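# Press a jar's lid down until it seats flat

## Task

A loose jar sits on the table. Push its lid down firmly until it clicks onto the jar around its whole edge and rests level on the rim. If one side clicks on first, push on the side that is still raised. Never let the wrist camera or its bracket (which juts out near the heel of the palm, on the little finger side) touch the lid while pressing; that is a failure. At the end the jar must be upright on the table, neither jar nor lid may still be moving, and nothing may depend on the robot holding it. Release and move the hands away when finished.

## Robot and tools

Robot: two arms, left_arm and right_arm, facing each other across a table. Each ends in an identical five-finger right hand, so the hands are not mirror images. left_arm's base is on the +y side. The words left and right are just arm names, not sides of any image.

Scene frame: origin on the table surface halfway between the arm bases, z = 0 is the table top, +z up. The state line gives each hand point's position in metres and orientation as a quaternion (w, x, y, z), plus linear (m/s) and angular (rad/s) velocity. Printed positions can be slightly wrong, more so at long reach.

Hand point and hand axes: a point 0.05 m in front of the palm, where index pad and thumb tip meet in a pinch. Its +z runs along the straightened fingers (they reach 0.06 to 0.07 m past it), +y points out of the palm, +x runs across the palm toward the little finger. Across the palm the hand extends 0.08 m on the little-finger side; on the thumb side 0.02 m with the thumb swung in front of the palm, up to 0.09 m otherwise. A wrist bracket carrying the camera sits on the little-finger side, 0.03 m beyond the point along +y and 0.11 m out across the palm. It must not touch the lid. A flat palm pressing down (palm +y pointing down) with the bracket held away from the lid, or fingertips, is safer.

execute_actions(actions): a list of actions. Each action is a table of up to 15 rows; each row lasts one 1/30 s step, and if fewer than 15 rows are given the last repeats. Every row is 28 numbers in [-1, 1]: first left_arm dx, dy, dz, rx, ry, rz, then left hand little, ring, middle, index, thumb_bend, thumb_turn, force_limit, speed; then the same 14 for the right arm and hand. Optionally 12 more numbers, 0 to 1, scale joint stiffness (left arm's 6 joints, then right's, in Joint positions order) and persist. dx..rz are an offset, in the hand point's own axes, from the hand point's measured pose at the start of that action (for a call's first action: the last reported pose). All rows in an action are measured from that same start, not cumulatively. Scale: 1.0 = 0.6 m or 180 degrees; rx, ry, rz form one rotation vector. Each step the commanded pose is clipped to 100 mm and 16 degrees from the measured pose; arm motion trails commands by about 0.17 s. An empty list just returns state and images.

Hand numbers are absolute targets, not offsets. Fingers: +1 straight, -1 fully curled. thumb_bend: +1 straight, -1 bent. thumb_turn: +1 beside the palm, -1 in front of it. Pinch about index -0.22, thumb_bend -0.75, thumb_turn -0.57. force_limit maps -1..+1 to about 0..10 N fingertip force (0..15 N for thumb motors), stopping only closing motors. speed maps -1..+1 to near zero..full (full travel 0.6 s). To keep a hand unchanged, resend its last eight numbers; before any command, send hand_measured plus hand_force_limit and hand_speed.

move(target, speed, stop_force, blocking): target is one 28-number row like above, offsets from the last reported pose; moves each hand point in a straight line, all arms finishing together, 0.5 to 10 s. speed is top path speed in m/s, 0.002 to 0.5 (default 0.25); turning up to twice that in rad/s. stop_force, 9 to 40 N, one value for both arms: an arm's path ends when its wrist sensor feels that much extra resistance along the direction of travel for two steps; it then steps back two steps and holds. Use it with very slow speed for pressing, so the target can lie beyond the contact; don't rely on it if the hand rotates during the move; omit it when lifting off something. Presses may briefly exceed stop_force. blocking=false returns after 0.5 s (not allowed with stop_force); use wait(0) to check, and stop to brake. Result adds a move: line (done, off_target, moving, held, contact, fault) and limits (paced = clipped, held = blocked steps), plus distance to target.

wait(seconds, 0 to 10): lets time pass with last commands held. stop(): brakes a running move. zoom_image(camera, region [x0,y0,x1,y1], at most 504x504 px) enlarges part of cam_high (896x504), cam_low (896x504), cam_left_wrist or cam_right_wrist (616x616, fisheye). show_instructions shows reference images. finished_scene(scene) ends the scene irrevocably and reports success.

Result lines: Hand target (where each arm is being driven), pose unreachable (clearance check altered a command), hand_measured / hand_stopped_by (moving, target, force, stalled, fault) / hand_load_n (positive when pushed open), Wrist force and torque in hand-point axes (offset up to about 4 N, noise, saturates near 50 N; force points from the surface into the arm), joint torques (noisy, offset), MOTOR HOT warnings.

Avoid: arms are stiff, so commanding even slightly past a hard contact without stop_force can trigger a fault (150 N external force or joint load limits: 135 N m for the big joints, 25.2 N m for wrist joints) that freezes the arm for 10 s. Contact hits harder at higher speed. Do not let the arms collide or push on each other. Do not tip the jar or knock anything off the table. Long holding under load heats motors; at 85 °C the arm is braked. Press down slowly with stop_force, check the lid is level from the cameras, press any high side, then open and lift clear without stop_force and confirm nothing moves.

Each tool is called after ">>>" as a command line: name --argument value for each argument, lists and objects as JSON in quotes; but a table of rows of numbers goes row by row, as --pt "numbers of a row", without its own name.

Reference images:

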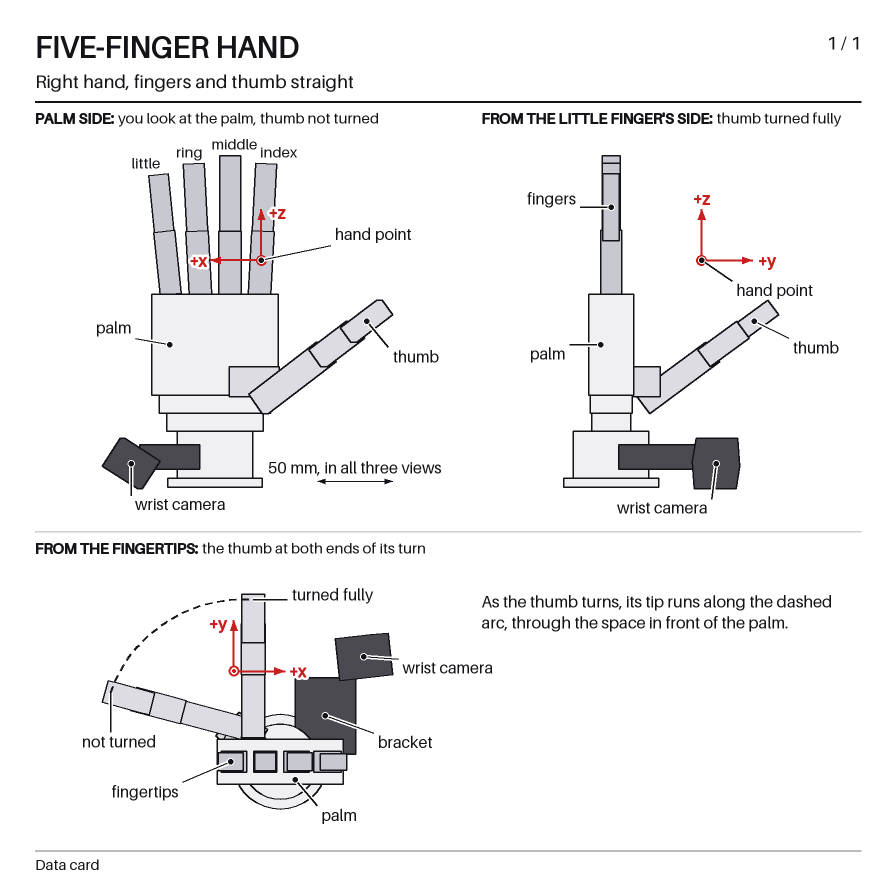

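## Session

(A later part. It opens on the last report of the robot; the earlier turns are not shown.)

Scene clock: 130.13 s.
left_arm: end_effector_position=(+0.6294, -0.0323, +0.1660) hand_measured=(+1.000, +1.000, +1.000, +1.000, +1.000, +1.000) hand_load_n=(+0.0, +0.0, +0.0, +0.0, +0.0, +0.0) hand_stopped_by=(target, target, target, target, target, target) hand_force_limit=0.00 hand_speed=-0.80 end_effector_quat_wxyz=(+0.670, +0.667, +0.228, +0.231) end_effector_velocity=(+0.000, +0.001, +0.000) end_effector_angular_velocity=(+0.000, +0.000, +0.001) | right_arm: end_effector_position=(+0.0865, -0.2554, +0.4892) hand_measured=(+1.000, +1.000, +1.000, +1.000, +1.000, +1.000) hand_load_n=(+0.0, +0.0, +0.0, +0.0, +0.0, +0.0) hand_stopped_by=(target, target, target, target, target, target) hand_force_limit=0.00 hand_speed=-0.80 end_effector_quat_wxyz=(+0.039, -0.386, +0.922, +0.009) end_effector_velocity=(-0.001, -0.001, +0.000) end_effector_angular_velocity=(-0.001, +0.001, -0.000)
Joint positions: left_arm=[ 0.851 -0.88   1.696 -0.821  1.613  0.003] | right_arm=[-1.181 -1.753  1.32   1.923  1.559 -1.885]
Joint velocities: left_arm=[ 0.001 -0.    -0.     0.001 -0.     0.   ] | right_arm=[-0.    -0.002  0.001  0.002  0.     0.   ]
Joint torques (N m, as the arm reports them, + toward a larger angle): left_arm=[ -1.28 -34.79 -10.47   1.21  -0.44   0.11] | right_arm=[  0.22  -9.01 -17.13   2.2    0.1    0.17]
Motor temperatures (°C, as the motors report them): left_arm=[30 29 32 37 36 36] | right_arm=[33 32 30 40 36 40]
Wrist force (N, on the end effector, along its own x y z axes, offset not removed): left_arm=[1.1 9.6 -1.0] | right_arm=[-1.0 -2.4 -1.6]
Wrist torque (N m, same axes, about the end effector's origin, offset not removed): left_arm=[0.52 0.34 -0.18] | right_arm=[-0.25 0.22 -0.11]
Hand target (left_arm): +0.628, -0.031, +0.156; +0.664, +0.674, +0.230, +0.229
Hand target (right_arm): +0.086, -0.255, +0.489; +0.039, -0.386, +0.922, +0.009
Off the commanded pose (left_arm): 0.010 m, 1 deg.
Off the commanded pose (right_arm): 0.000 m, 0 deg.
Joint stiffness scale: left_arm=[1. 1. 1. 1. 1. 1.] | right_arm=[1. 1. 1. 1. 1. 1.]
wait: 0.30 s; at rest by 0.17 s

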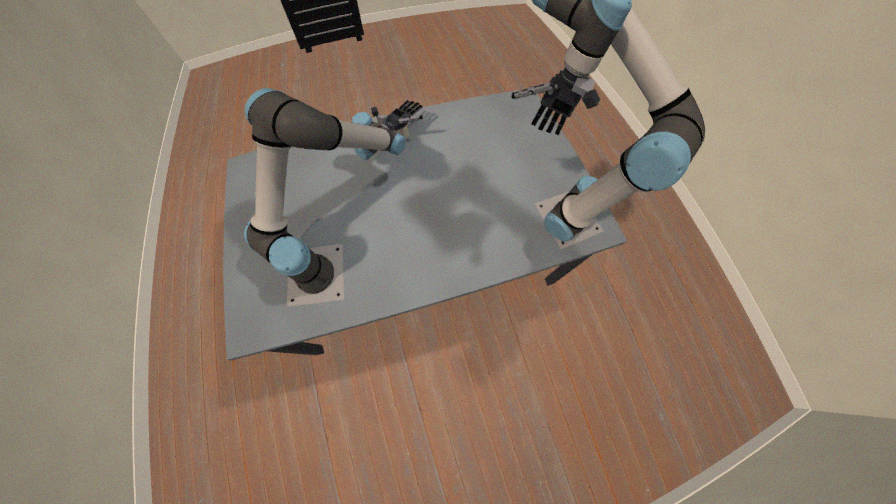

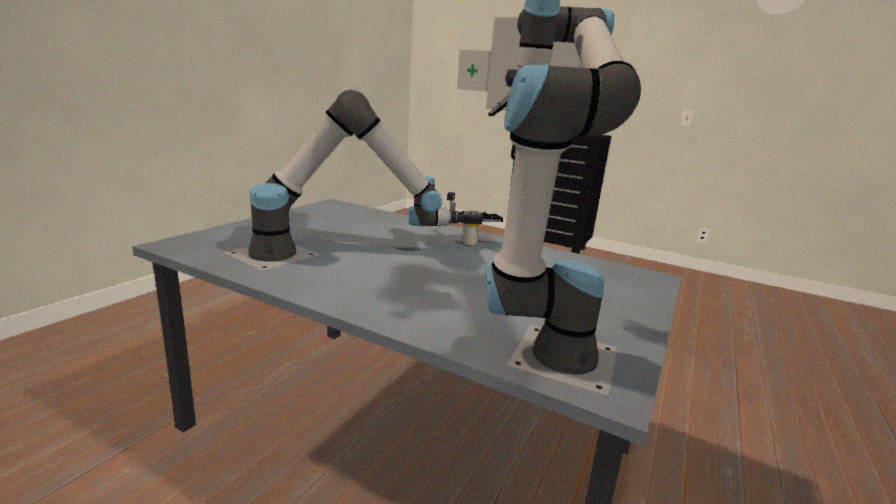

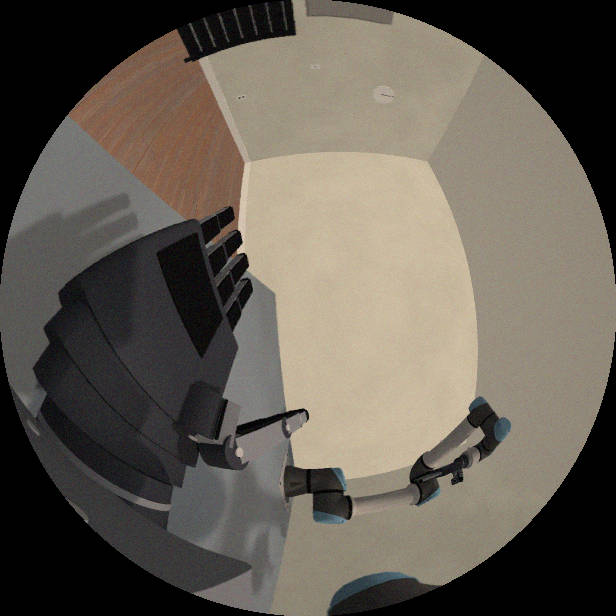

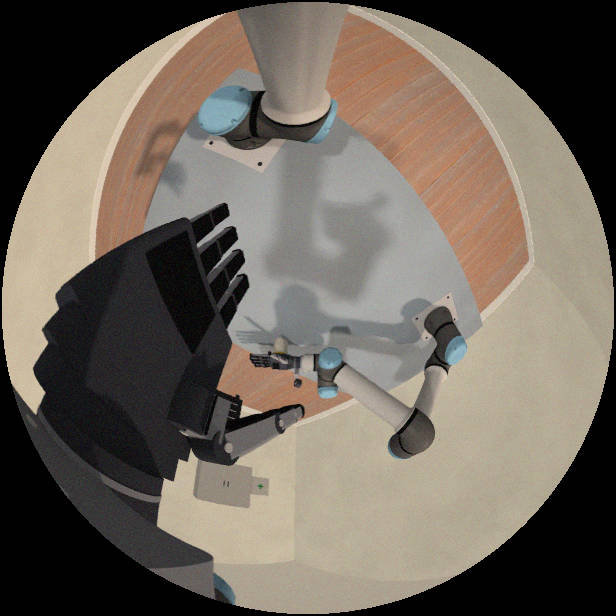

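>>> execute_actions --actions '[[[0,-0.012,-0.002,0.005,0,0,1,1,1,1,1,1,0,-0.8,0,0,0,0,0,0,1,1,1,1,1,1,0,-0.8],[0,-0.007,-0.001,0.004,0,0,1,1,1,1,1,1,0,-0.8,0,0,0,0,0,0,1,1,1,1,1,1,0,-0.8],[0,-0.001,0,0.003,0,0,1,1,1,1,1,1,0,-0.8,0,0,0,0,0,0,1,1,1,1,1,1,0,-0.8],[0,0.006,0,0.002,0,0,1,1,1,1,1,1,0,-0.8,0,0,0,0,0,0,1,1,1,1,1,1,0,-0.8],[0,0.013,0,0.002,0,0,1,1,1,1,1,1,0,-0.8,0,0,0,0,0,0,1,1,1,1,1,1,0,-0.8],[0,0.02,0,0.002,0,0,1,1,1,1,1,1,0,-0.8,0,0,0,0,0,0,1,1,1,1,1,1,0,-0.8],[0,0.027,0,0.002,0,0,1,1,1,1,1,1,0,-0.8,0,0,0,0,0,0,1,1,1,1,1,1,0,-0.8],[0,0.033,0,0.002,0,0,1,1,1,1,1,1,0,-0.8,0,0,0,0,0,0,1,1,1,1,1,1,0,-0.8],[0,0.038,0,0.002,0,0,1,1,1,1,1,1,0,-0.8,0,0,0,0,0,0,1,1,1,1,1,1,0,-0.8],[0,0.042,0,0.002,0,0,1,1,1,1,1,1,0,-0.8,0,0,0,0,0,0,1,1,1,1,1,1,0,-0.8]]]'

>>> move --target '[-0.25,0.01,-0.17,0,0,0,1,1,1,1,1,1,0,-0.8,0,0,0,0,0,0,1,1,1,1,1,1,0,-0.8]' --speed 0.35

Scene clock: 138.63 s.
left_arm: end_effector_position=(+0.6290, -0.0318, +0.1886) hand_measured=(+1.000, +1.000, +1.000, +1.000, +1.000, +1.000) hand_load_n=(+0.0, +0.0, +0.0, +0.0, +0.0, +0.0) hand_stopped_by=(target, target, target, target, target, target) hand_force_limit=0.00 hand_speed=-0.80 end_effector_quat_wxyz=(+0.669, +0.668, +0.228, +0.231) end_effector_velocity=(+0.002, -0.002, +0.070) end_effector_angular_velocity=(-0.034, -0.029, +0.001) | right_arm: end_effector_position=(+0.0865, -0.2554, +0.4892) hand_measured=(+1.000, +1.000, +1.000, +1.000, +1.000, +1.000) hand_load_n=(+0.0, +0.0, +0.0, +0.0, +0.0, +0.0) hand_stopped_by=(target, target, target, target, target, target) hand_force_limit=0.00 hand_speed=-0.80 end_effector_quat_wxyz=(+0.039, -0.386, +0.922, +0.009) end_effector_velocity=(+0.000, -0.000, +0.000) end_effector_angular_velocity=(+0.001, -0.002, -0.001)
Joint positions: left_arm=[ 0.851 -0.92   1.69  -0.772  1.613  0.003] | right_arm=[-1.181 -1.753  1.32   1.923  1.559 -1.885]
Joint velocities: left_arm=[ 0.001 -0.095 -0.027  0.078  0.    -0.   ] | right_arm=[-0.001 -0.001  0.    -0.001  0.     0.   ]
Joint torques (N m, as the arm reports them, + toward a larger angle): left_arm=[ -1.97 -37.66 -14.81  -1.11  -0.27   0.16] | right_arm=[ -0.01  -9.   -17.3    2.3    0.07   0.17]
Motor temperatures (°C, as the motors report them): left_arm=[30 29 32 37 36 36] | right_arm=[33 32 30 40 36 40]
Wrist force (N, on the end effector, along its own x y z axes, offset not removed): left_arm=[2.1 1.6 -0.2] | right_arm=[1.3 3.1 2.7]
Wrist torque (N m, same axes, about the end effector's origin, offset not removed): left_arm=[0.39 -0.21 -0.10] | right_arm=[0.37 -0.27 0.05]
Hand target (left_arm): +0.629, -0.032, +0.191; +0.668, +0.670, +0.229, +0.231
Hand target (right_arm): +0.086, -0.255, +0.489; +0.039, -0.386, +0.922, +0.009
Off the commanded pose (left_arm): 0.003 m, 0 deg.
Off the commanded pose (right_arm): 0.000 m, 0 deg.
Joint stiffness scale: left_arm=[1. 1. 1. 1. 1. 1.] | right_arm=[1. 1. 1. 1. 1. 1.]

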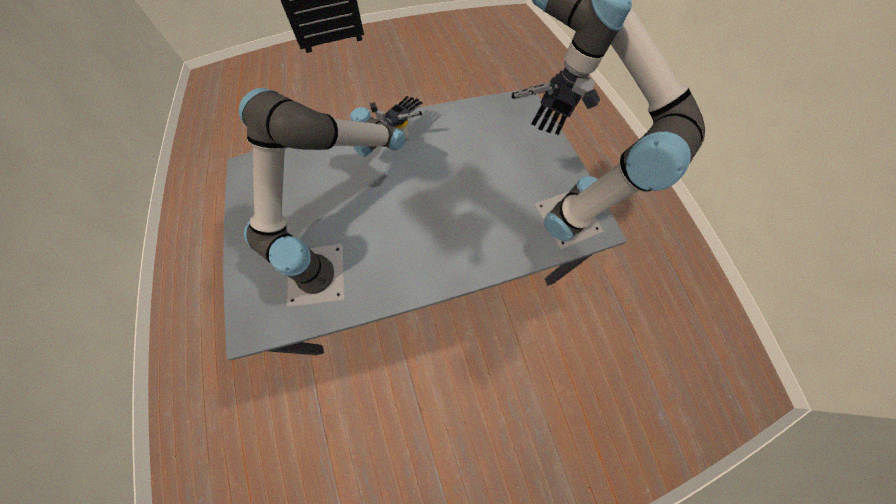

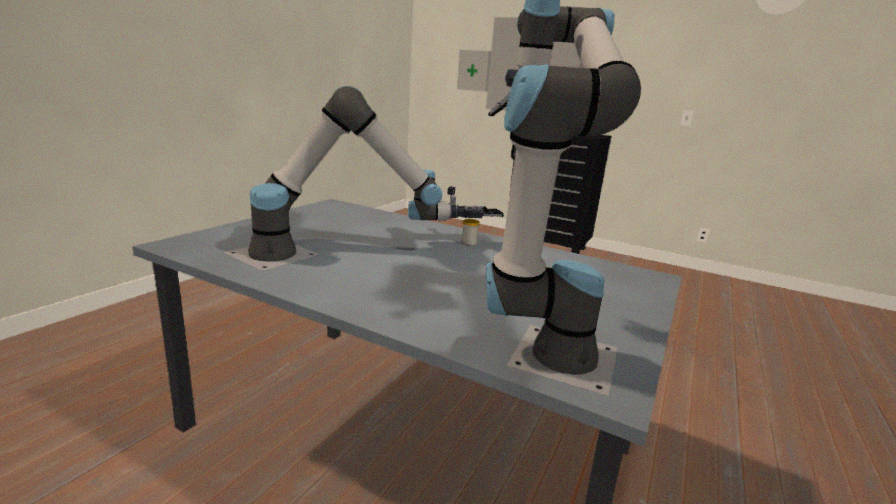

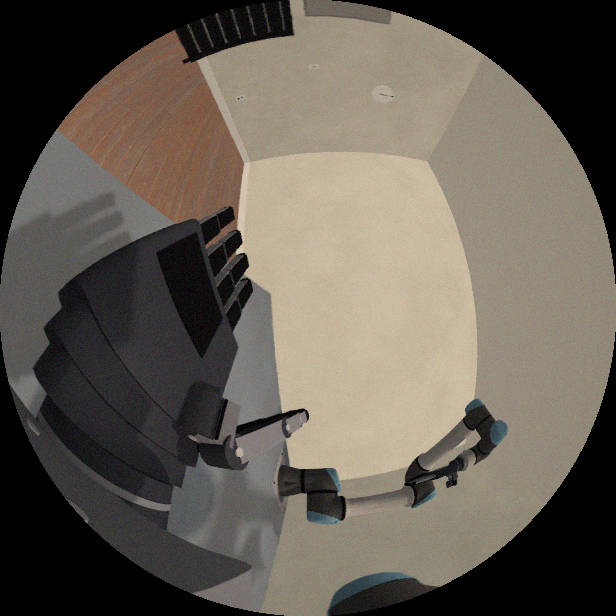

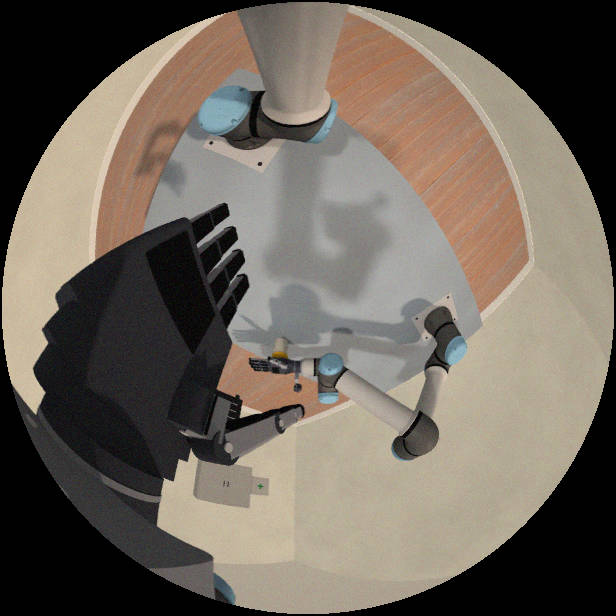

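Scene clock: 139.87 s.
left_arm: end_effector_position=(+0.4488, -0.0440, +0.1933) hand_measured=(+1.000, +1.000, +1.000, +1.000, +1.000, +1.000) hand_load_n=(+0.0, +0.0, +0.0, +0.0, +0.0, +0.0) hand_stopped_by=(target, target, target, target, target, target) hand_force_limit=0.00 hand_speed=-0.80 end_effector_quat_wxyz=(+0.669, +0.669, +0.228, +0.231) end_effector_velocity=(+0.003, +0.002, +0.001) end_effector_angular_velocity=(-0.004, -0.001, +0.016) | right_arm: end_effector_position=(+0.0865, -0.2554, +0.4892) hand_measured=(+1.000, +1.000, +1.000, +1.000, +1.000, +1.000) hand_load_n=(+0.0, +0.0, +0.0, +0.0, +0.0, +0.0) hand_stopped_by=(target, target, target, target, target, target) hand_force_limit=0.00 hand_speed=-0.80 end_effector_quat_wxyz=(+0.039, -0.386, +0.922, +0.009) end_effector_velocity=(-0.000, +0.000, -0.000) end_effector_angular_velocity=(-0.000, +0.000, +0.001)
Joint positions: left_arm=[ 0.51  -1.138  2.074 -0.937  1.272  0.004] | right_arm=[-1.181 -1.753  1.32   1.923  1.559 -1.885]
Joint velocities: left_arm=[-0.002 -0.002  0.002 -0.004 -0.018  0.   ] | right_arm=[ 0.001  0.     0.     0.    -0.    -0.   ]
Joint torques (N m, as the arm reports them, + toward a larger angle): left_arm=[ -3.21 -32.93 -11.32  -2.24  -0.47  -0.04] | right_arm=[  1.16  -9.81 -17.11   2.25   0.19   0.12]
Motor temperatures (°C, as the motors report them): left_arm=[30 29 32 37 36 36] | right_arm=[33 32 30 40 36 40]
Wrist force (N, on the end effector, along its own x y z axes, offset not removed): left_arm=[-0.9 -2.4 -2.2] | right_arm=[-0.3 -0.1 1.9]
Wrist torque (N m, same axes, about the end effector's origin, offset not removed): left_arm=[-0.03 0.26 -0.46] | right_arm=[-0.05 0.08 0.11]
Hand target (left_arm): +0.448, -0.044, +0.194; +0.669, +0.668, +0.228, +0.231
Hand target (right_arm): +0.086, -0.255, +0.489; +0.039, -0.386, +0.922, +0.009
Off the commanded pose (left_arm): 0.001 m, 0 deg.
Off the commanded pose (right_arm): 0.000 m, 0 deg.
Joint stiffness scale: left_arm=[1. 1. 1. 1. 1. 1.] | right_arm=[1. 1. 1. 1. 1. 1.]
move: done

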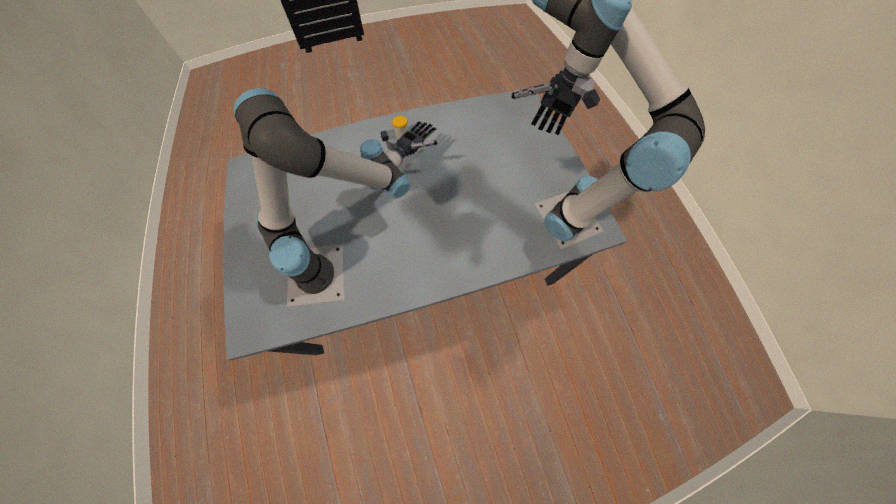

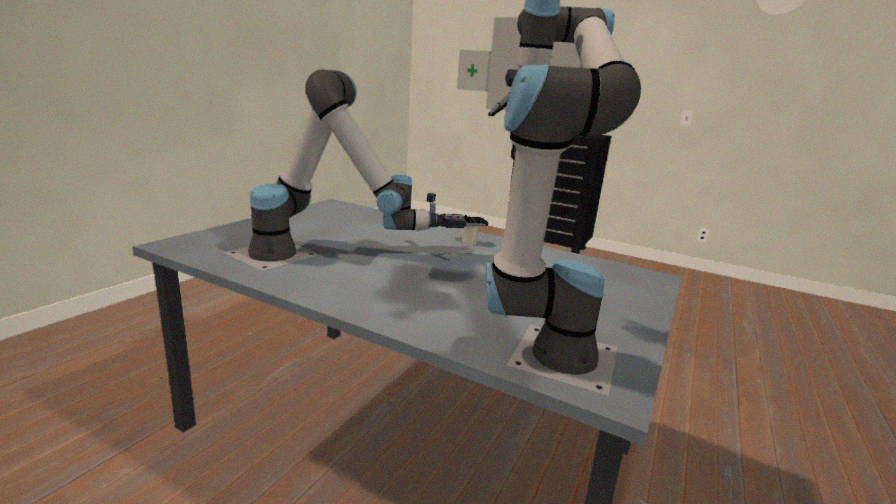

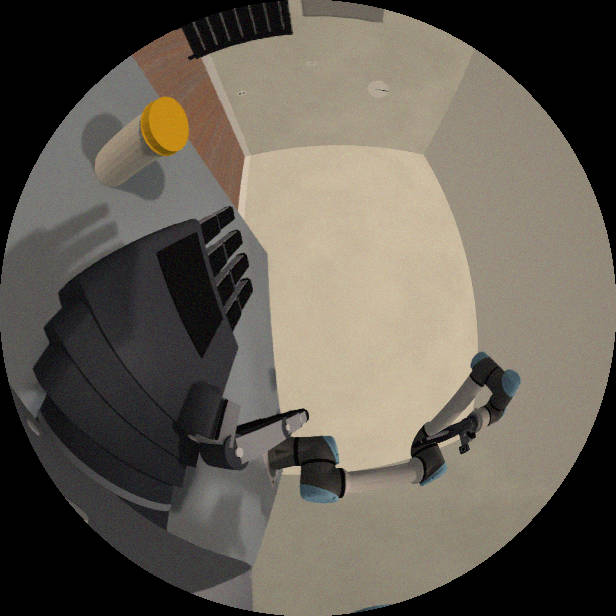

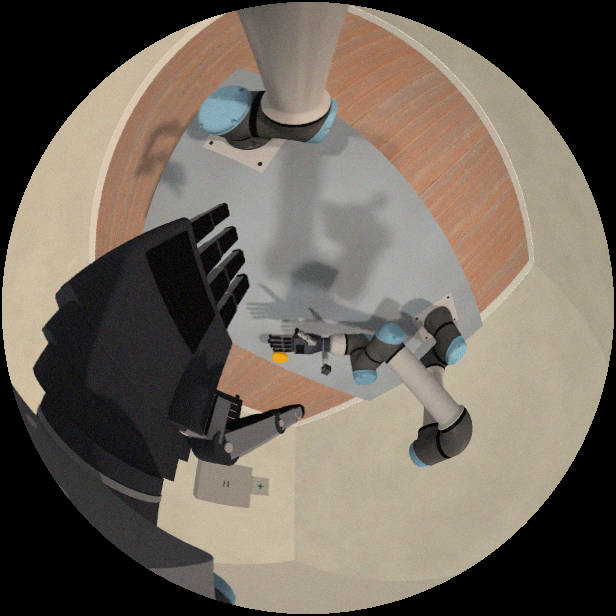

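>>> zoom_image --camera "cam_left_wrist" --region '[85, 85, 205, 205]'

Region (85, 85, 205, 205) of cam_left_wrist's 616x616 image, scaled by 4.200, with more detail than that image has.

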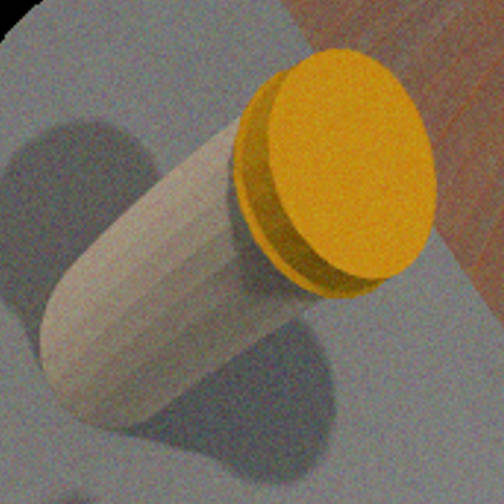

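>>> move --target '[0,0.11,-0.05,0,0,0,1,1,1,1,1,1,0,-0.8,0,0,0,0,0,0,1,1,1,1,1,1,0,-0.8]' --speed 0.25

>>> zoom_image --camera "cam_low" --region '[430, 200, 510, 260]'

Scene clock: 150.57 s.
left_arm: end_effector_position=(+0.4312, -0.0207, +0.2596) hand_measured=(+1.000, +1.000, +1.000, +1.000, +1.000, +1.000) hand_load_n=(+0.0, +0.0, +0.0, +0.0, +0.0, +0.0) hand_stopped_by=(target, target, target, target, target, target) hand_force_limit=0.00 hand_speed=-0.80 end_effector_quat_wxyz=(+0.669, +0.668, +0.228, +0.231) end_effector_velocity=(+0.000, +0.001, -0.001) end_effector_angular_velocity=(+0.006, +0.002, +0.002) | right_arm: end_effector_position=(+0.0865, -0.2554, +0.4892) hand_measured=(+1.000, +1.000, +1.000, +1.000, +1.000, +1.000) hand_load_n=(+0.0, +0.0, +0.0, +0.0, +0.0, +0.0) hand_stopped_by=(target, target, target, target, target, target) hand_force_limit=0.00 hand_speed=-0.80 end_effector_quat_wxyz=(+0.039, -0.386, +0.922, +0.009) end_effector_velocity=(+0.000, +0.000, -0.000) end_effector_angular_velocity=(+0.000, -0.001, +0.000)
Joint positions: left_arm=[ 0.488 -1.329  2.111 -0.785  1.249  0.004] | right_arm=[-1.181 -1.753  1.32   1.923  1.559 -1.885]
Joint velocities: left_arm=[ 0.    -0.001 -0.     0.007 -0.002 -0.   ] | right_arm=[ 0.001  0.001 -0.001 -0.001  0.     0.   ]
Joint torques (N m, as the arm reports them, + toward a larger angle): left_arm=[ -3.92 -27.81 -13.01  -1.09  -0.54   0.03] | right_arm=[  1.1  -10.69 -16.75   2.14  -0.06   0.17]
Motor temperatures (°C, as the motors report them): left_arm=[30 29 32 37 36 36] | right_arm=[33 32 30 40 36 40]
Wrist force (N, on the end effector, along its own x y z axes, offset not removed): left_arm=[0.1 -2.1 2.4] | right_arm=[-0.3 -2.5 0.7]
Wrist torque (N m, same axes, about the end effector's origin, offset not removed): left_arm=[-0.43 -0.13 -0.23] | right_arm=[-0.37 0.13 -0.31]
Hand target (left_arm): +0.430, -0.020, +0.259; +0.669, +0.669, +0.228, +0.231
Hand target (right_arm): +0.086, -0.255, +0.489; +0.039, -0.386, +0.922, +0.009
Off the commanded pose (left_arm): 0.001 m, 0 deg.
Off the commanded pose (right_arm): 0.000 m, 0 deg.
Joint stiffness scale: left_arm=[1. 1. 1. 1. 1. 1.] | right_arm=[1. 1. 1. 1. 1. 1.]
move: done

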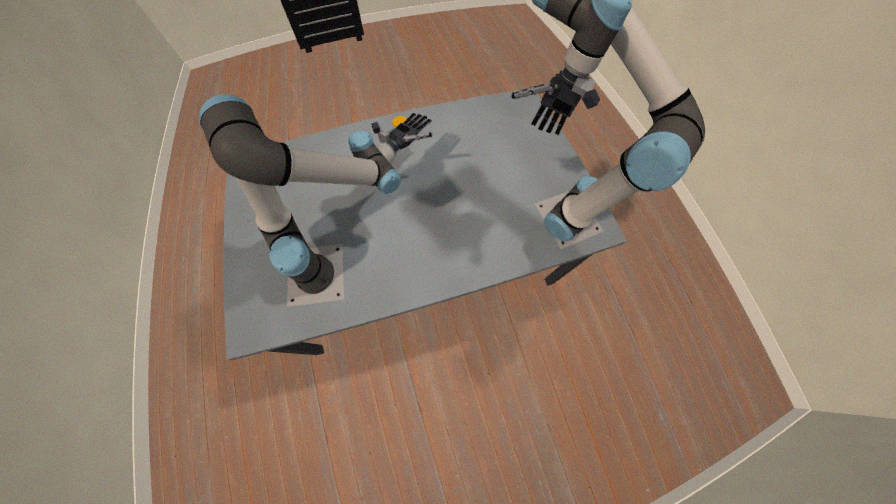

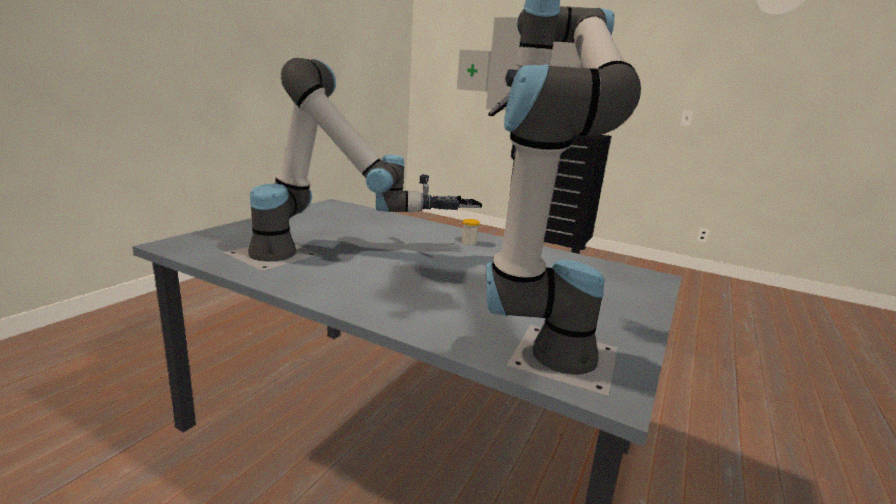

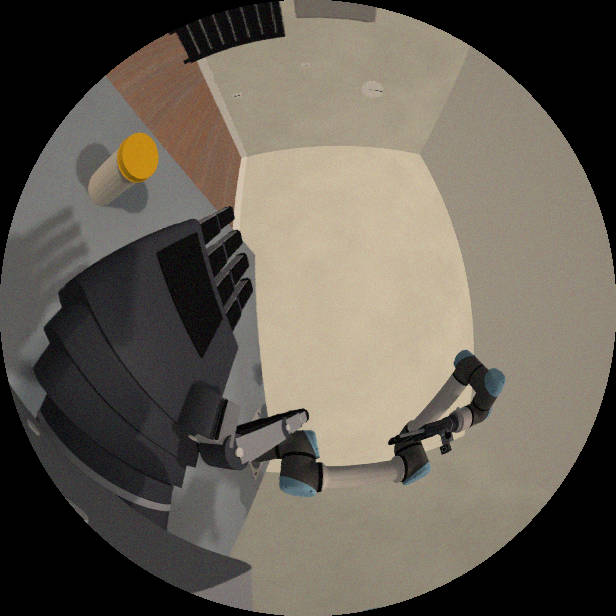

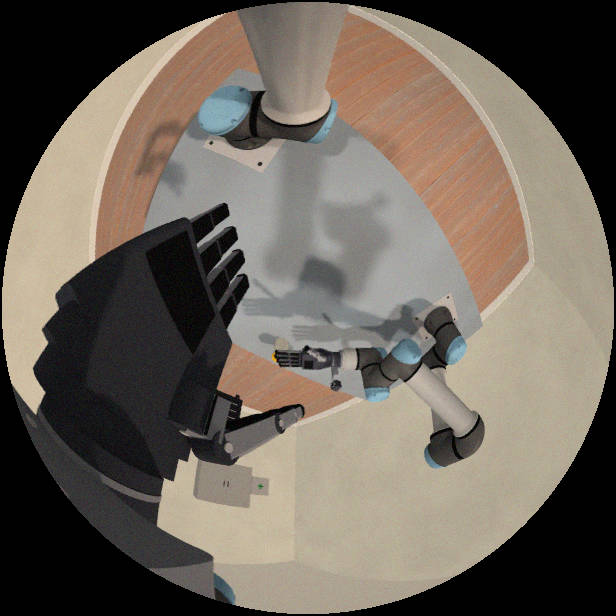

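Region (430, 200, 510, 260) of cam_low's 896x504 image, scaled by 6.300, with more detail than that image has; it fills the top 378 rows of this view, and the rest is white.

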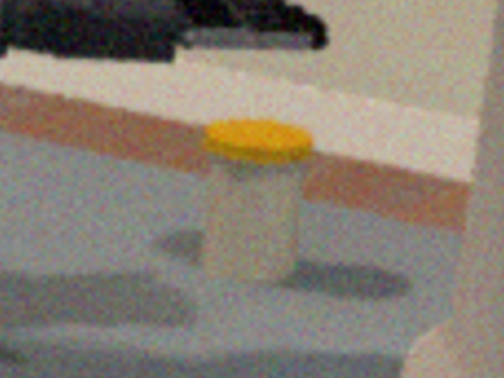

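>>> execute_actions --actions '[]'

Scene clock: 155.00 s.
left_arm: end_effector_position=(+0.4312, -0.0207, +0.2596) hand_measured=(+1.000, +1.000, +1.000, +1.000, +1.000, +1.000) hand_load_n=(+0.0, +0.0, +0.0, +0.0, +0.0, +0.0) hand_stopped_by=(target, target, target, target, target, target) hand_force_limit=0.00 hand_speed=-0.80 end_effector_quat_wxyz=(+0.669, +0.668, +0.228, +0.231) end_effector_velocity=(-0.000, -0.001, -0.000) end_effector_angular_velocity=(+0.001, +0.000, -0.001) | right_arm: end_effector_position=(+0.0865, -0.2554, +0.4892) hand_measured=(+1.000, +1.000, +1.000, +1.000, +1.000, +1.000) hand_load_n=(+0.0, +0.0, +0.0, +0.0, +0.0, +0.0) hand_stopped_by=(target, target, target, target, target, target) hand_force_limit=0.00 hand_speed=-0.80 end_effector_quat_wxyz=(+0.039, -0.386, +0.922, +0.009) end_effector_velocity=(+0.000, -0.000, +0.000) end_effector_angular_velocity=(-0.000, -0.000, -0.001)
Joint positions: left_arm=[ 0.488 -1.329  2.111 -0.785  1.249  0.004] | right_arm=[-1.181 -1.753  1.32   1.923  1.559 -1.885]
Joint velocities: left_arm=[-0.001  0.001 -0.001  0.001 -0.001 -0.   ] | right_arm=[-0.     0.    -0.     0.     0.     0.001]
Joint torques (N m, as the arm reports them, + toward a larger angle): left_arm=[ -3.38 -26.58 -12.97  -1.06  -0.66  -0.05] | right_arm=[  1.06  -9.82 -16.88   2.14  -0.03   0.01]
Motor temperatures (°C, as the motors report them): left_arm=[30 29 32 37 36 36] | right_arm=[33 32 30 40 36 40]
Wrist force (N, on the end effector, along its own x y z axes, offset not removed): left_arm=[-0.7 -0.5 4.7] | right_arm=[-0.4 -1.6 -0.4]
Wrist torque (N m, same axes, about the end effector's origin, offset not removed): left_arm=[-0.30 0.12 -0.51] | right_arm=[-0.17 0.10 -0.08]
Hand target (left_arm): +0.430, -0.020, +0.259; +0.669, +0.669, +0.228, +0.231
Hand target (right_arm): +0.086, -0.255, +0.489; +0.039, -0.386, +0.922, +0.009
Off the commanded pose (left_arm): 0.001 m, 0 deg.
Off the commanded pose (right_arm): 0.000 m, 0 deg.
Joint stiffness scale: left_arm=[1. 1. 1. 1. 1. 1.] | right_arm=[1. 1. 1. 1. 1. 1.]

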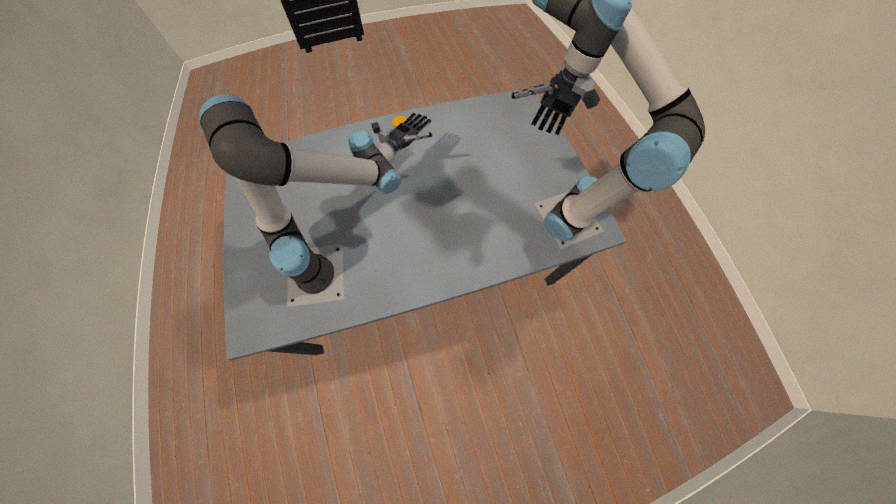

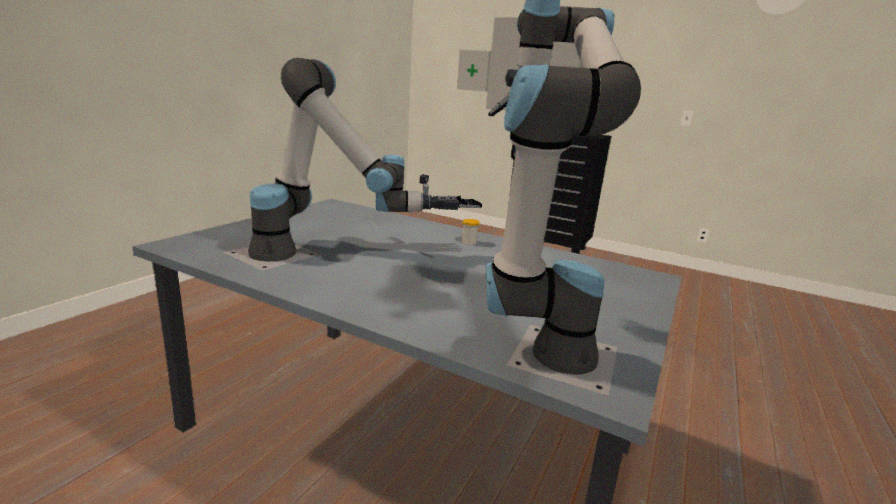

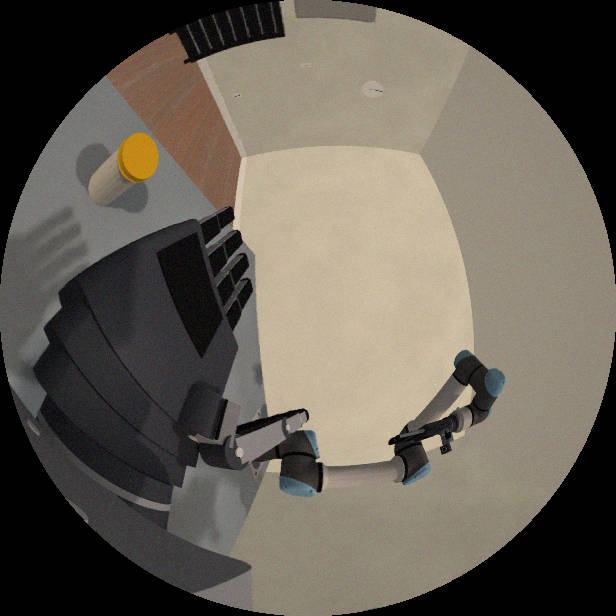

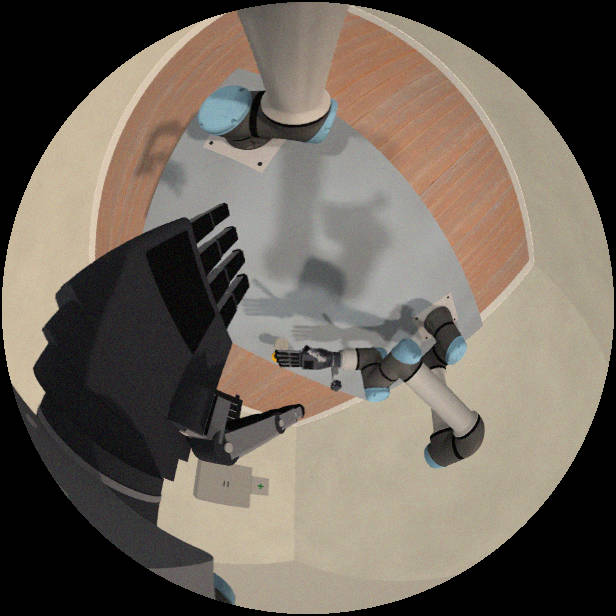

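>>> zoom_image --camera "cam_low" --region '[445, 210, 495, 250]'

>>> zoom_image --camera "cam_left_wrist" --region '[70, 110, 190, 230]'

Region (445, 210, 495, 250) of cam_low's 896x504 image, scaled by 10.080, with more detail than that image has; it fills the top 403 rows of this view, and the rest is white.

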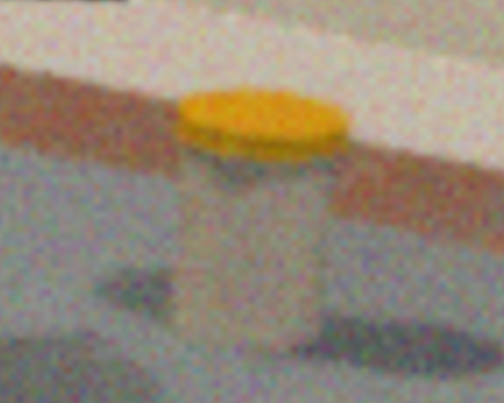

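Region (70, 110, 190, 230) of cam_left_wrist's 616x616 image, scaled by 4.200, with more detail than that image has.

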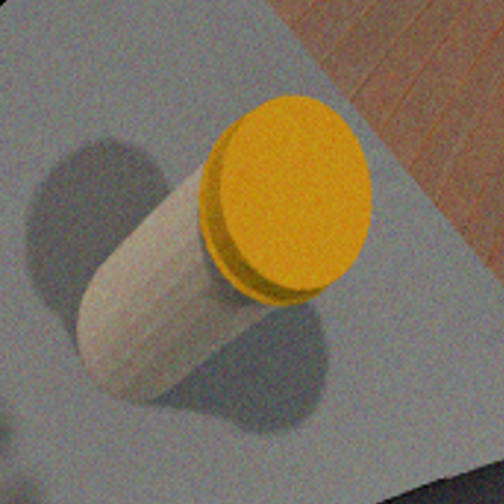

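>>> finished_scene --scene 1

The scene is finished: the task was done.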